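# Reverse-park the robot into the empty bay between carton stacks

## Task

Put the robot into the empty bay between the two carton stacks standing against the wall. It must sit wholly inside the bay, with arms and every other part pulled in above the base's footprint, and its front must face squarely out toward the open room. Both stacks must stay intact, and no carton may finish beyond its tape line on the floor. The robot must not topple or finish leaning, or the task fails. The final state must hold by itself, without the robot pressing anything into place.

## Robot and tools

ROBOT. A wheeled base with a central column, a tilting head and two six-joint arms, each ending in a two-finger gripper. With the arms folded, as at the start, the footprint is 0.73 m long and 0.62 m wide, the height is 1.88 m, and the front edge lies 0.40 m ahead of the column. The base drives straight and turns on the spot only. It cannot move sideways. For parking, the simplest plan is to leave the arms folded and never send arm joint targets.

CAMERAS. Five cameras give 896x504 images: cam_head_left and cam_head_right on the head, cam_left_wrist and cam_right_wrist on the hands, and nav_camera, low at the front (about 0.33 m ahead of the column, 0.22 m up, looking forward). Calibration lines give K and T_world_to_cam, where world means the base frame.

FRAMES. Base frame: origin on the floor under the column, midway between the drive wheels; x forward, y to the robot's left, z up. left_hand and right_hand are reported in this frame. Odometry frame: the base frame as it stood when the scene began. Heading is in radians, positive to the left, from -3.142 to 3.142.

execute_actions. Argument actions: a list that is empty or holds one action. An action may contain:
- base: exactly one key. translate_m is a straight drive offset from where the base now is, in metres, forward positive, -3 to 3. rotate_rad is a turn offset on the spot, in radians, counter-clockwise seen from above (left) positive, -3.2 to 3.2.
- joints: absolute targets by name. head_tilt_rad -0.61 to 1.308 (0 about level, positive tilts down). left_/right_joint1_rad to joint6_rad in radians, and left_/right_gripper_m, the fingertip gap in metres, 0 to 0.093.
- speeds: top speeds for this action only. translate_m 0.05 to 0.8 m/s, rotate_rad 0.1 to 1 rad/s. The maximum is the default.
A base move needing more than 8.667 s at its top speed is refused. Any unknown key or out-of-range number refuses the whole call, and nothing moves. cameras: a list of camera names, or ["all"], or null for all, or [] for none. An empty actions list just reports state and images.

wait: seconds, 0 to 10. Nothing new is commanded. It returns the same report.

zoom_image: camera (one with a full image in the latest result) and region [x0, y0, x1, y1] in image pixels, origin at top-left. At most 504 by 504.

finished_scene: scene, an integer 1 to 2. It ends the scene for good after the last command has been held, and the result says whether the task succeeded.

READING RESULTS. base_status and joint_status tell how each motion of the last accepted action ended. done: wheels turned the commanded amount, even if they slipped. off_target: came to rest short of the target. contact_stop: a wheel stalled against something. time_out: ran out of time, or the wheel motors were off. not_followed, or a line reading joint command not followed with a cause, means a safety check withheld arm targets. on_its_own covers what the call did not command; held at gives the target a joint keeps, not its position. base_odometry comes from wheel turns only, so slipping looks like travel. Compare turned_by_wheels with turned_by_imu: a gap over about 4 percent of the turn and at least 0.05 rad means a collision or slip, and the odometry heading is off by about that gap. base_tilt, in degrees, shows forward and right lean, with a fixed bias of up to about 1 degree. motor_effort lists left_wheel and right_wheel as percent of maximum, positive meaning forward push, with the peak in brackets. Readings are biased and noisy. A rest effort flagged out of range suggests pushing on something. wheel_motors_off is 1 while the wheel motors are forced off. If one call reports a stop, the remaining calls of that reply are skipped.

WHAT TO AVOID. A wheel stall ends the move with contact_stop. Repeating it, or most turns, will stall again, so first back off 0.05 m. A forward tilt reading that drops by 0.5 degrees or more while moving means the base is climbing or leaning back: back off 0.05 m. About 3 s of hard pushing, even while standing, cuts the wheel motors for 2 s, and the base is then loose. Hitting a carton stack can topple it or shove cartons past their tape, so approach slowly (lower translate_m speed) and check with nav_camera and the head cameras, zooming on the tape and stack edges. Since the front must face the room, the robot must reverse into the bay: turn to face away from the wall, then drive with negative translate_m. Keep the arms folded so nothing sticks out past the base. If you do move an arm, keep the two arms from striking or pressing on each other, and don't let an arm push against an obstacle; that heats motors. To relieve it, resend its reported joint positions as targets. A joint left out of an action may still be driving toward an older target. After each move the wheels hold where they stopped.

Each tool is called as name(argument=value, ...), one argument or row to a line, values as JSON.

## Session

execute_actions(
  actions=[],
)

Scene clock: 0.00 s.
Joint torques (N m, as the arm reports them, + toward a larger angle): no reading
base_odometry: x=+0.000 y=+0.000 heading=+0.000 (m, m, rad; odometry frame)
turned_by_wheels: +0.000 (rad since the last result)
turned_by_imu: +0.000 (rad since the last result)
base_tilt: forward=-0.2 right=-0.4 (deg)
base_status: not commanded
joint_positions: head_tilt_rad=+0.871 left_joint1_rad=-1.574 left_joint2_rad=+0.876 left_joint3_rad=+0.391 left_joint4_rad=-0.924 left_joint5_rad=+0.013 left_joint6_rad=-0.017 left_gripper_m=+0.094 right_joint1_rad=+1.579 right_joint2_rad=+0.868 right_joint3_rad=+0.424 right_joint4_rad=-0.934 right_joint5_rad=+0.013 right_joint6_rad=+0.093 right_gripper_m=+0.095
joint_status: not commanded
wheel_motors_off: 0
motor_effort: left_wheel=+5 right_wheel=+3 (%)
left_hand: x=+0.1429 y=+0.2215 z=+1.2511 quat_wxyz=(+0.428, +0.009, -0.904, +0.003) (m; base frame)
right_hand: x=+0.1608 y=-0.2257 z=+1.2476 quat_wxyz=(+0.413, -0.036, -0.910, +0.022) (m; base frame)
pictures: cam_head_left, cam_head_right, cam_left_wrist, cam_right_wrist, nav_camera
camera_calibration (this result's frames):
cam_head_left: T_world_to_cam=[[-0.00170621, -0.998063, 0.0621953, -0.0533239], [-0.705488, -0.0428778, -0.707424, 1.11617], [0.70872, -0.045085, -0.704048, 0.977858], [0, 0, 0, 1]] pos_world=[0.0943258, 0.038725, 1.48138]
cam_head_right: T_world_to_cam=[[-0.00518548, -0.998469, 0.055077, -0.131808], [-0.702435, -0.035564, -0.710859, 1.11816], [0.711729, -0.0423742, -0.701175, 0.97046], [0, 0, 0, 1]] pos_world=[0.0940452, -0.0507175, 1.48257]
cam_left_wrist: T_world_to_cam=[[0.0226046, -0.999732, -0.00493248, 0.225892], [-0.0667079, -0.00643102, 0.997752, -1.23267], [-0.997516, -0.0222248, -0.0668355, 0.354449], [0, 0, 0, 1]] pos_world=[0.266233, 0.225781, 1.2547]
cam_right_wrist: T_world_to_cam=[[-0.054134, -0.995631, 0.0760822, -0.307153], [-0.0865986, 0.080588, 0.992978, -1.2], [-0.994771, 0.0471653, -0.0905828, 0.405701], [0, 0, 0, 1]] pos_world=[0.283034, -0.228241, 1.25169]
Images, in order (width x height): cam_head_left 896x504, cam_head_right 896x504, cam_left_wrist 896x504, cam_right_wrist 896x504, nav_camera 896x504.

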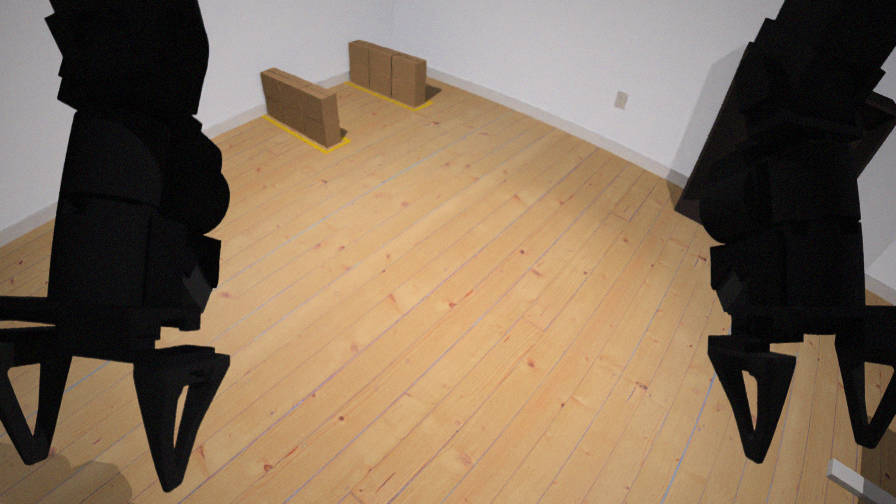

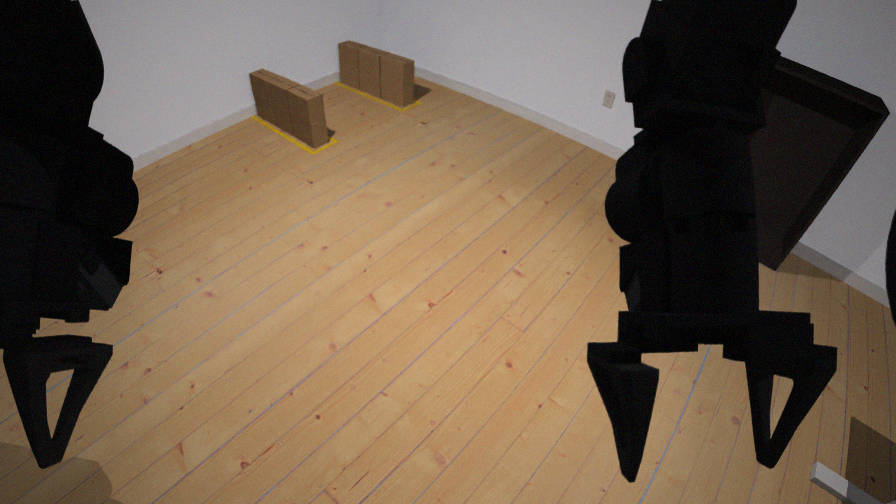

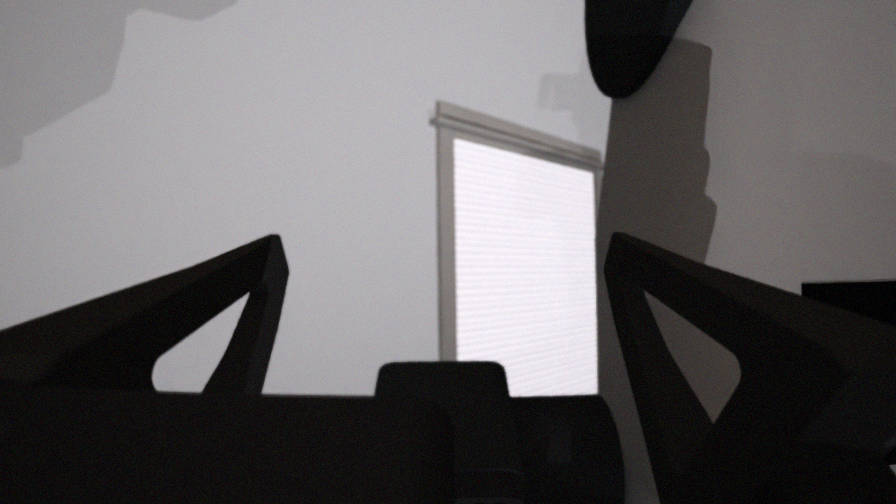

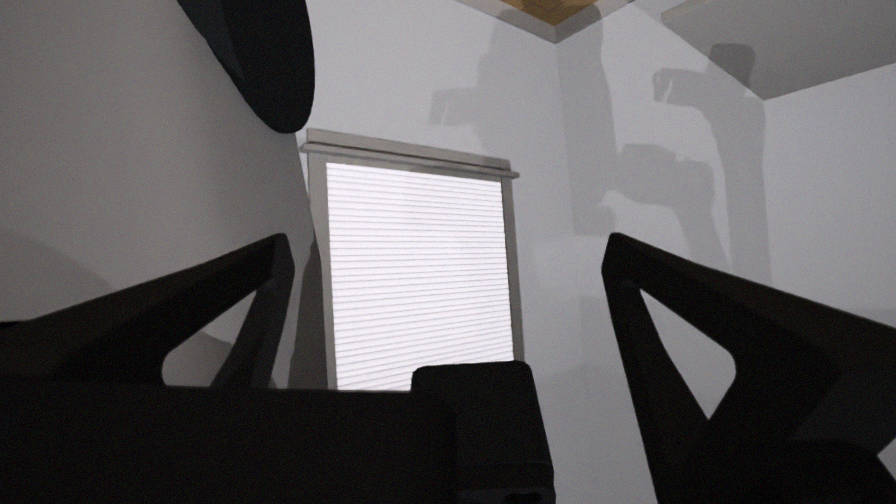

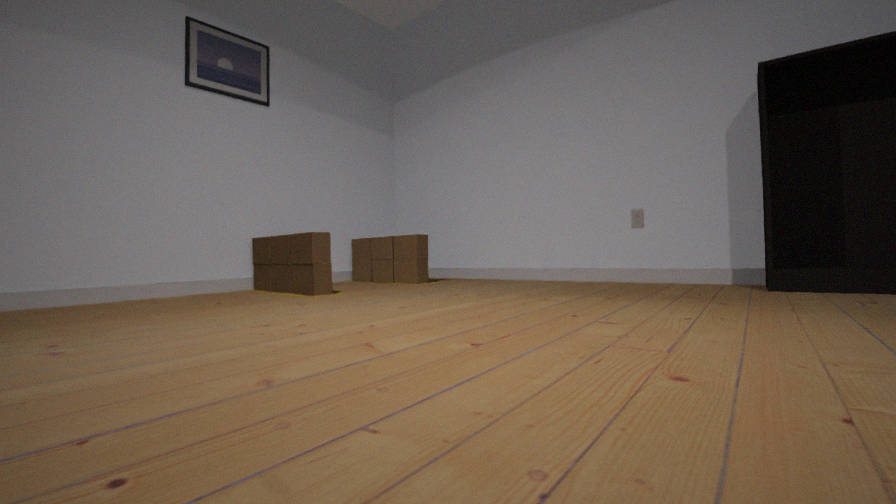

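execute_actions(
  actions=[
    {"base":{"rotate_rad":-0.21}},
  ],
  cameras=[],
)

execute_actions(
  actions=[
    {"base":{"translate_m":2.24}},
  ],
  cameras=[],
)

execute_actions(
  actions=[
    {"base":{"rotate_rad":1.11}},
  ],
  cameras=["cam_head_left"],
)

Scene clock: 10.23 s.
Joint torques (N m, as the arm reports them, + toward a larger angle): left_arm=[-0.73 -8.08 -1.06 -0.84  0.   -0.01] | right_arm=[ 0.32 -7.76 -0.58 -0.82  0.01  0.02]
base_odometry: x=+0.000 y=+0.000 heading=-0.207 (m, m, rad; odometry frame)
turned_by_wheels: -0.207 (rad since the last result)
turned_by_imu: -0.205 (rad since the last result)
base_tilt: forward=-0.2 right=-0.2 (deg)
base_status: done
joint_positions: head_tilt_rad=+0.871 left_joint1_rad=-1.574 left_joint2_rad=+0.876 left_joint3_rad=+0.391 left_joint4_rad=-0.924 left_joint5_rad=+0.013 left_joint6_rad=-0.017 left_gripper_m=+0.094 right_joint1_rad=+1.579 right_joint2_rad=+0.868 right_joint3_rad=+0.424 right_joint4_rad=-0.934 right_joint5_rad=+0.013 right_joint6_rad=+0.093 right_gripper_m=+0.095
joint_status: not commanded
wheel_motors_off: 0
motor_effort: left_wheel=+3(61) right_wheel=-6(33) (%)
left_hand: x=+0.1429 y=+0.2215 z=+1.2511 quat_wxyz=(+0.428, +0.009, -0.904, +0.003) (m; base frame)
right_hand: x=+0.1608 y=-0.2257 z=+1.2476 quat_wxyz=(+0.413, -0.036, -0.910, +0.022) (m; base frame)
pictures: none
No camera images: the call's "cameras" was empty. Leave "cameras" out to get every camera's image.

Scene clock: 15.17 s.
Joint torques (N m, as the arm reports them, + toward a larger angle): left_arm=[-0.59 -8.01 -1.14 -0.88  0.01 -0.02] | right_arm=[ 0.28 -7.78 -0.6  -0.81  0.02  0.03]
base_odometry: x=+2.192 y=-0.461 heading=-0.207 (m, m, rad; odometry frame)
turned_by_wheels: +0.001 (rad since the last result)
turned_by_imu: -0.011 (rad since the last result)
base_tilt: forward=-0.3 right=-0.3 (deg)
base_status: done
joint_positions: head_tilt_rad=+0.871 left_joint1_rad=-1.574 left_joint2_rad=+0.876 left_joint3_rad=+0.392 left_joint4_rad=-0.924 left_joint5_rad=+0.013 left_joint6_rad=-0.017 left_gripper_m=+0.094 right_joint1_rad=+1.579 right_joint2_rad=+0.868 right_joint3_rad=+0.424 right_joint4_rad=-0.934 right_joint5_rad=+0.013 right_joint6_rad=+0.093 right_gripper_m=+0.095
joint_status: not commanded
wheel_motors_off: 0
motor_effort: left_wheel=+2(91) right_wheel=-2(55) (%)
left_hand: x=+0.1431 y=+0.2215 z=+1.2511 quat_wxyz=(+0.428, +0.009, -0.904, +0.003) (m; base frame)
right_hand: x=+0.1606 y=-0.2257 z=+1.2477 quat_wxyz=(+0.414, -0.036, -0.909, +0.022) (m; base frame)
pictures: none
No camera images: the call's "cameras" was empty. Leave "cameras" out to get every camera's image.

Scene clock: 17.87 s.
Joint torques (N m, as the arm reports them, + toward a larger angle): left_arm=[-0.66 -8.06 -1.13 -0.88  0.   -0.02] | right_arm=[ 0.3  -7.82 -0.63 -0.83  0.01  0.02]
base_odometry: x=+2.192 y=-0.461 heading=+0.902 (m, m, rad; odometry frame)
turned_by_wheels: +1.109 (rad since the last result)
turned_by_imu: +1.096 (rad since the last result)
base_tilt: forward=-0.5 right=-0.3 (deg)
base_status: done
joint_positions: head_tilt_rad=+0.871 left_joint1_rad=-1.574 left_joint2_rad=+0.876 left_joint3_rad=+0.392 left_joint4_rad=-0.924 left_joint5_rad=+0.013 left_joint6_rad=-0.017 left_gripper_m=+0.094 right_joint1_rad=+1.579 right_joint2_rad=+0.868 right_joint3_rad=+0.424 right_joint4_rad=-0.934 right_joint5_rad=+0.013 right_joint6_rad=+0.093 right_gripper_m=+0.095
joint_status: not commanded
wheel_motors_off: 0
motor_effort: left_wheel=-9(75) right_wheel=+7(40) (%)
left_hand: x=+0.1431 y=+0.2215 z=+1.2511 quat_wxyz=(+0.428, +0.009, -0.904, +0.003) (m; base frame)
right_hand: x=+0.1606 y=-0.2257 z=+1.2477 quat_wxyz=(+0.414, -0.036, -0.909, +0.022) (m; base frame)
pictures: cam_head_left
camera_calibration (this result's frames):
cam_head_left: T_world_to_cam=[[-0.00170624, -0.998063, 0.0621953, -0.0533239], [-0.705488, -0.0428778, -0.707424, 1.11617], [0.70872, -0.045085, -0.704048, 0.977857], [0, 0, 0, 1]] pos_world=[0.0943258, 0.038725, 1.48138]
Images, in order (width x height): cam_head_left 896x504.

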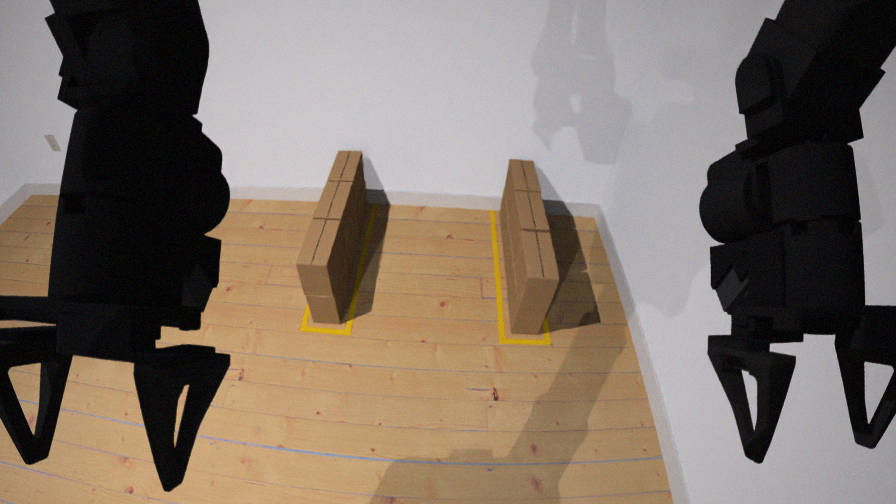

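execute_actions(
  actions=[
    {"base":{"rotate_rad":0.112}},
  ],
  cameras=[],
)

execute_actions(
  actions=[
    {"base":{"translate_m":0.5}},
  ],
  cameras=["cam_head_left"],
)

Scene clock: 35.77 s.
Joint torques (N m, as the arm reports them, + toward a larger angle): left_arm=[-0.81 -8.04 -1.1  -0.88  0.01 -0.01] | right_arm=[ 0.3  -7.75 -0.58 -0.81  0.02  0.02]
base_odometry: x=+2.192 y=-0.461 heading=+1.013 (m, m, rad; odometry frame)
turned_by_wheels: +0.111 (rad since the last result)
turned_by_imu: +0.109 (rad since the last result)
base_tilt: forward=-0.3 right=-0.3 (deg)
base_status: done
joint_positions: head_tilt_rad=+0.871 left_joint1_rad=-1.574 left_joint2_rad=+0.876 left_joint3_rad=+0.392 left_joint4_rad=-0.924 left_joint5_rad=+0.013 left_joint6_rad=-0.017 left_gripper_m=+0.094 right_joint1_rad=+1.579 right_joint2_rad=+0.868 right_joint3_rad=+0.424 right_joint4_rad=-0.934 right_joint5_rad=+0.013 right_joint6_rad=+0.093 right_gripper_m=+0.095
joint_status: not commanded
wheel_motors_off: 0
motor_effort: left_wheel=-9(32) right_wheel=+8(30) (%)
left_hand: x=+0.1431 y=+0.2215 z=+1.2511 quat_wxyz=(+0.428, +0.009, -0.904, +0.003) (m; base frame)
right_hand: x=+0.1606 y=-0.2257 z=+1.2477 quat_wxyz=(+0.414, -0.036, -0.909, +0.022) (m; base frame)
pictures: none
No camera images: the call's "cameras" was empty. Leave "cameras" out to get every camera's image.

Scene clock: 38.17 s.
Joint torques (N m, as the arm reports them, + toward a larger angle): left_arm=[-0.7  -8.17 -1.27 -0.86  0.   -0.01] | right_arm=[ 0.34 -7.59 -0.67 -0.86  0.02  0.02]
base_odometry: x=+2.457 y=-0.037 heading=+1.013 (m, m, rad; odometry frame)
turned_by_wheels: +0.000 (rad since the last result)
turned_by_imu: -0.002 (rad since the last result)
base_tilt: forward=-0.4 right=-0.3 (deg)
base_status: done
joint_positions: head_tilt_rad=+0.871 left_joint1_rad=-1.574 left_joint2_rad=+0.876 left_joint3_rad=+0.392 left_joint4_rad=-0.924 left_joint5_rad=+0.013 left_joint6_rad=-0.017 left_gripper_m=+0.094 right_joint1_rad=+1.579 right_joint2_rad=+0.868 right_joint3_rad=+0.424 right_joint4_rad=-0.934 right_joint5_rad=+0.013 right_joint6_rad=+0.093 right_gripper_m=+0.095
joint_status: not commanded
wheel_motors_off: 0
motor_effort: left_wheel=+0(72) right_wheel=-1(68) (%)
left_hand: x=+0.1435 y=+0.2215 z=+1.2509 quat_wxyz=(+0.428, +0.009, -0.904, +0.003) (m; base frame)
right_hand: x=+0.1610 y=-0.2257 z=+1.2476 quat_wxyz=(+0.413, -0.036, -0.910, +0.022) (m; base frame)
pictures: cam_head_left
camera_calibration (this result's frames):
cam_head_left: T_world_to_cam=[[-0.00170623, -0.998063, 0.0621953, -0.0533239], [-0.705488, -0.0428778, -0.707424, 1.11617], [0.70872, -0.045085, -0.704048, 0.977858], [0, 0, 0, 1]] pos_world=[0.0943258, 0.038725, 1.48138]
Images, in order (width x height): cam_head_left 896x504.

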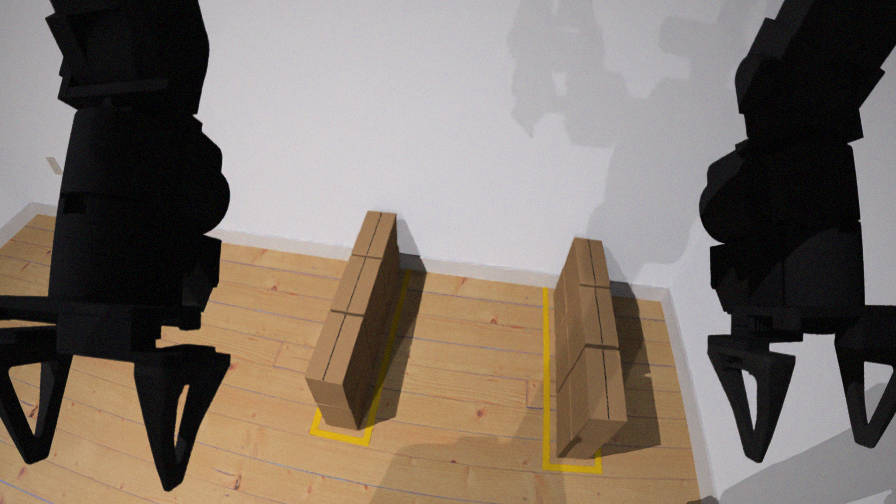

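execute_actions(
  actions=[
    {"base":{"rotate_rad":3.025}},
  ],
  cameras=[],
)

execute_actions(
  actions=[
    {"base":{"translate_m":-1.02},"speeds":{"translate_m":0.25},"joints":{"head_tilt_rad":1.3}},
  ],
  cameras=["cam_head_left"],
)

Scene clock: 55.23 s.
Joint torques (N m, as the arm reports them, + toward a larger angle): left_arm=[-0.67 -8.09 -1.14 -0.87  0.   -0.01] | right_arm=[ 0.31 -7.86 -0.61 -0.8   0.01  0.02]
base_odometry: x=+2.457 y=-0.037 heading=-2.247 (m, m, rad; odometry frame)
turned_by_wheels: +3.023 (rad since the last result)
turned_by_imu: +2.991 (rad since the last result)
base_tilt: forward=-0.2 right=-0.2 (deg)
base_status: done
joint_positions: head_tilt_rad=+0.871 left_joint1_rad=-1.574 left_joint2_rad=+0.876 left_joint3_rad=+0.392 left_joint4_rad=-0.924 left_joint5_rad=+0.013 left_joint6_rad=-0.017 left_gripper_m=+0.095 right_joint1_rad=+1.579 right_joint2_rad=+0.868 right_joint3_rad=+0.424 right_joint4_rad=-0.934 right_joint5_rad=+0.013 right_joint6_rad=+0.093 right_gripper_m=+0.095
joint_status: not commanded
wheel_motors_off: 0
motor_effort: left_wheel=-9(75) right_wheel=+8(54) (%)
left_hand: x=+0.1435 y=+0.2215 z=+1.2509 quat_wxyz=(+0.428, +0.009, -0.904, +0.003) (m; base frame)
right_hand: x=+0.1610 y=-0.2257 z=+1.2476 quat_wxyz=(+0.413, -0.036, -0.910, +0.022) (m; base frame)
pictures: none
No camera images: the call's "cameras" was empty. Leave "cameras" out to get every camera's image.

Scene clock: 60.40 s.
Joint torques (N m, as the arm reports them, + toward a larger angle): left_arm=[-0.65 -8.21 -0.87 -0.87  0.   -0.01] | right_arm=[ 0.32 -7.96 -0.51 -0.83  0.02  0.03]
base_odometry: x=+3.095 y=+0.759 heading=-2.246 (m, m, rad; odometry frame)
turned_by_wheels: +0.001 (rad since the last result)
turned_by_imu: +0.005 (rad since the last result)
base_tilt: forward=-0.2 right=-0.2 (deg)
base_status: done
joint_positions: head_tilt_rad=+1.297 left_joint1_rad=-1.574 left_joint2_rad=+0.876 left_joint3_rad=+0.390 left_joint4_rad=-0.924 left_joint5_rad=+0.013 left_joint6_rad=-0.017 left_gripper_m=+0.095 right_joint1_rad=+1.579 right_joint2_rad=+0.868 right_joint3_rad=+0.423 right_joint4_rad=-0.934 right_joint5_rad=+0.013 right_joint6_rad=+0.093 right_gripper_m=+0.095
joint_status: all done
wheel_motors_off: 0
motor_effort: left_wheel=+2(75) right_wheel=-3(69) (%)
left_hand: x=+0.1423 y=+0.2215 z=+1.2513 quat_wxyz=(+0.429, +0.009, -0.903, +0.003) (m; base frame)
right_hand: x=+0.1602 y=-0.2257 z=+1.2478 quat_wxyz=(+0.414, -0.036, -0.909, +0.022) (m; base frame)
pictures: cam_head_left
camera_calibration (this result's frames):
cam_head_left: T_world_to_cam=[[0.0241565, -0.998063, 0.0573378, -0.0471366], [-0.934822, -0.0428778, -0.352519, 0.581083], [0.354295, -0.045085, -0.934046, 1.34978], [0, 0, 0, 1]] pos_world=[0.0661291, 0.038725, 1.4683]
Images, in order (width x height): cam_head_left 896x504.

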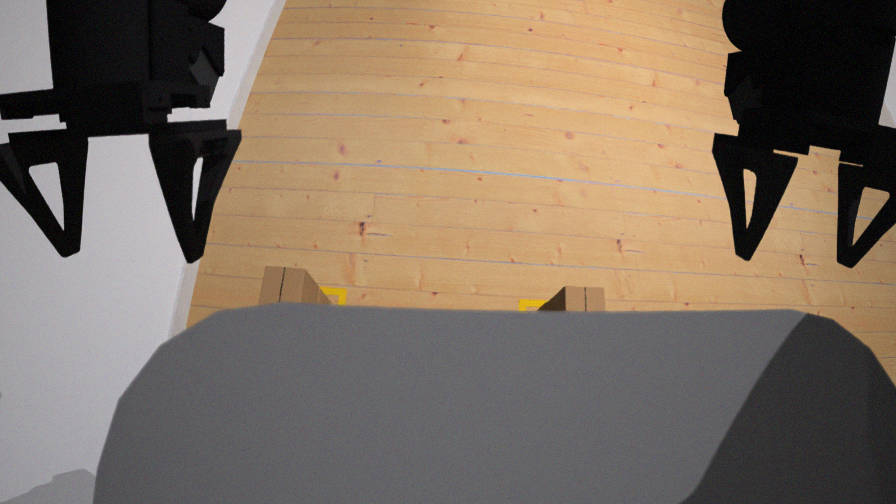

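Same as the successful view in scene 1.

finished_scene(
  scene=2,
)

The scene is finished: the task was done.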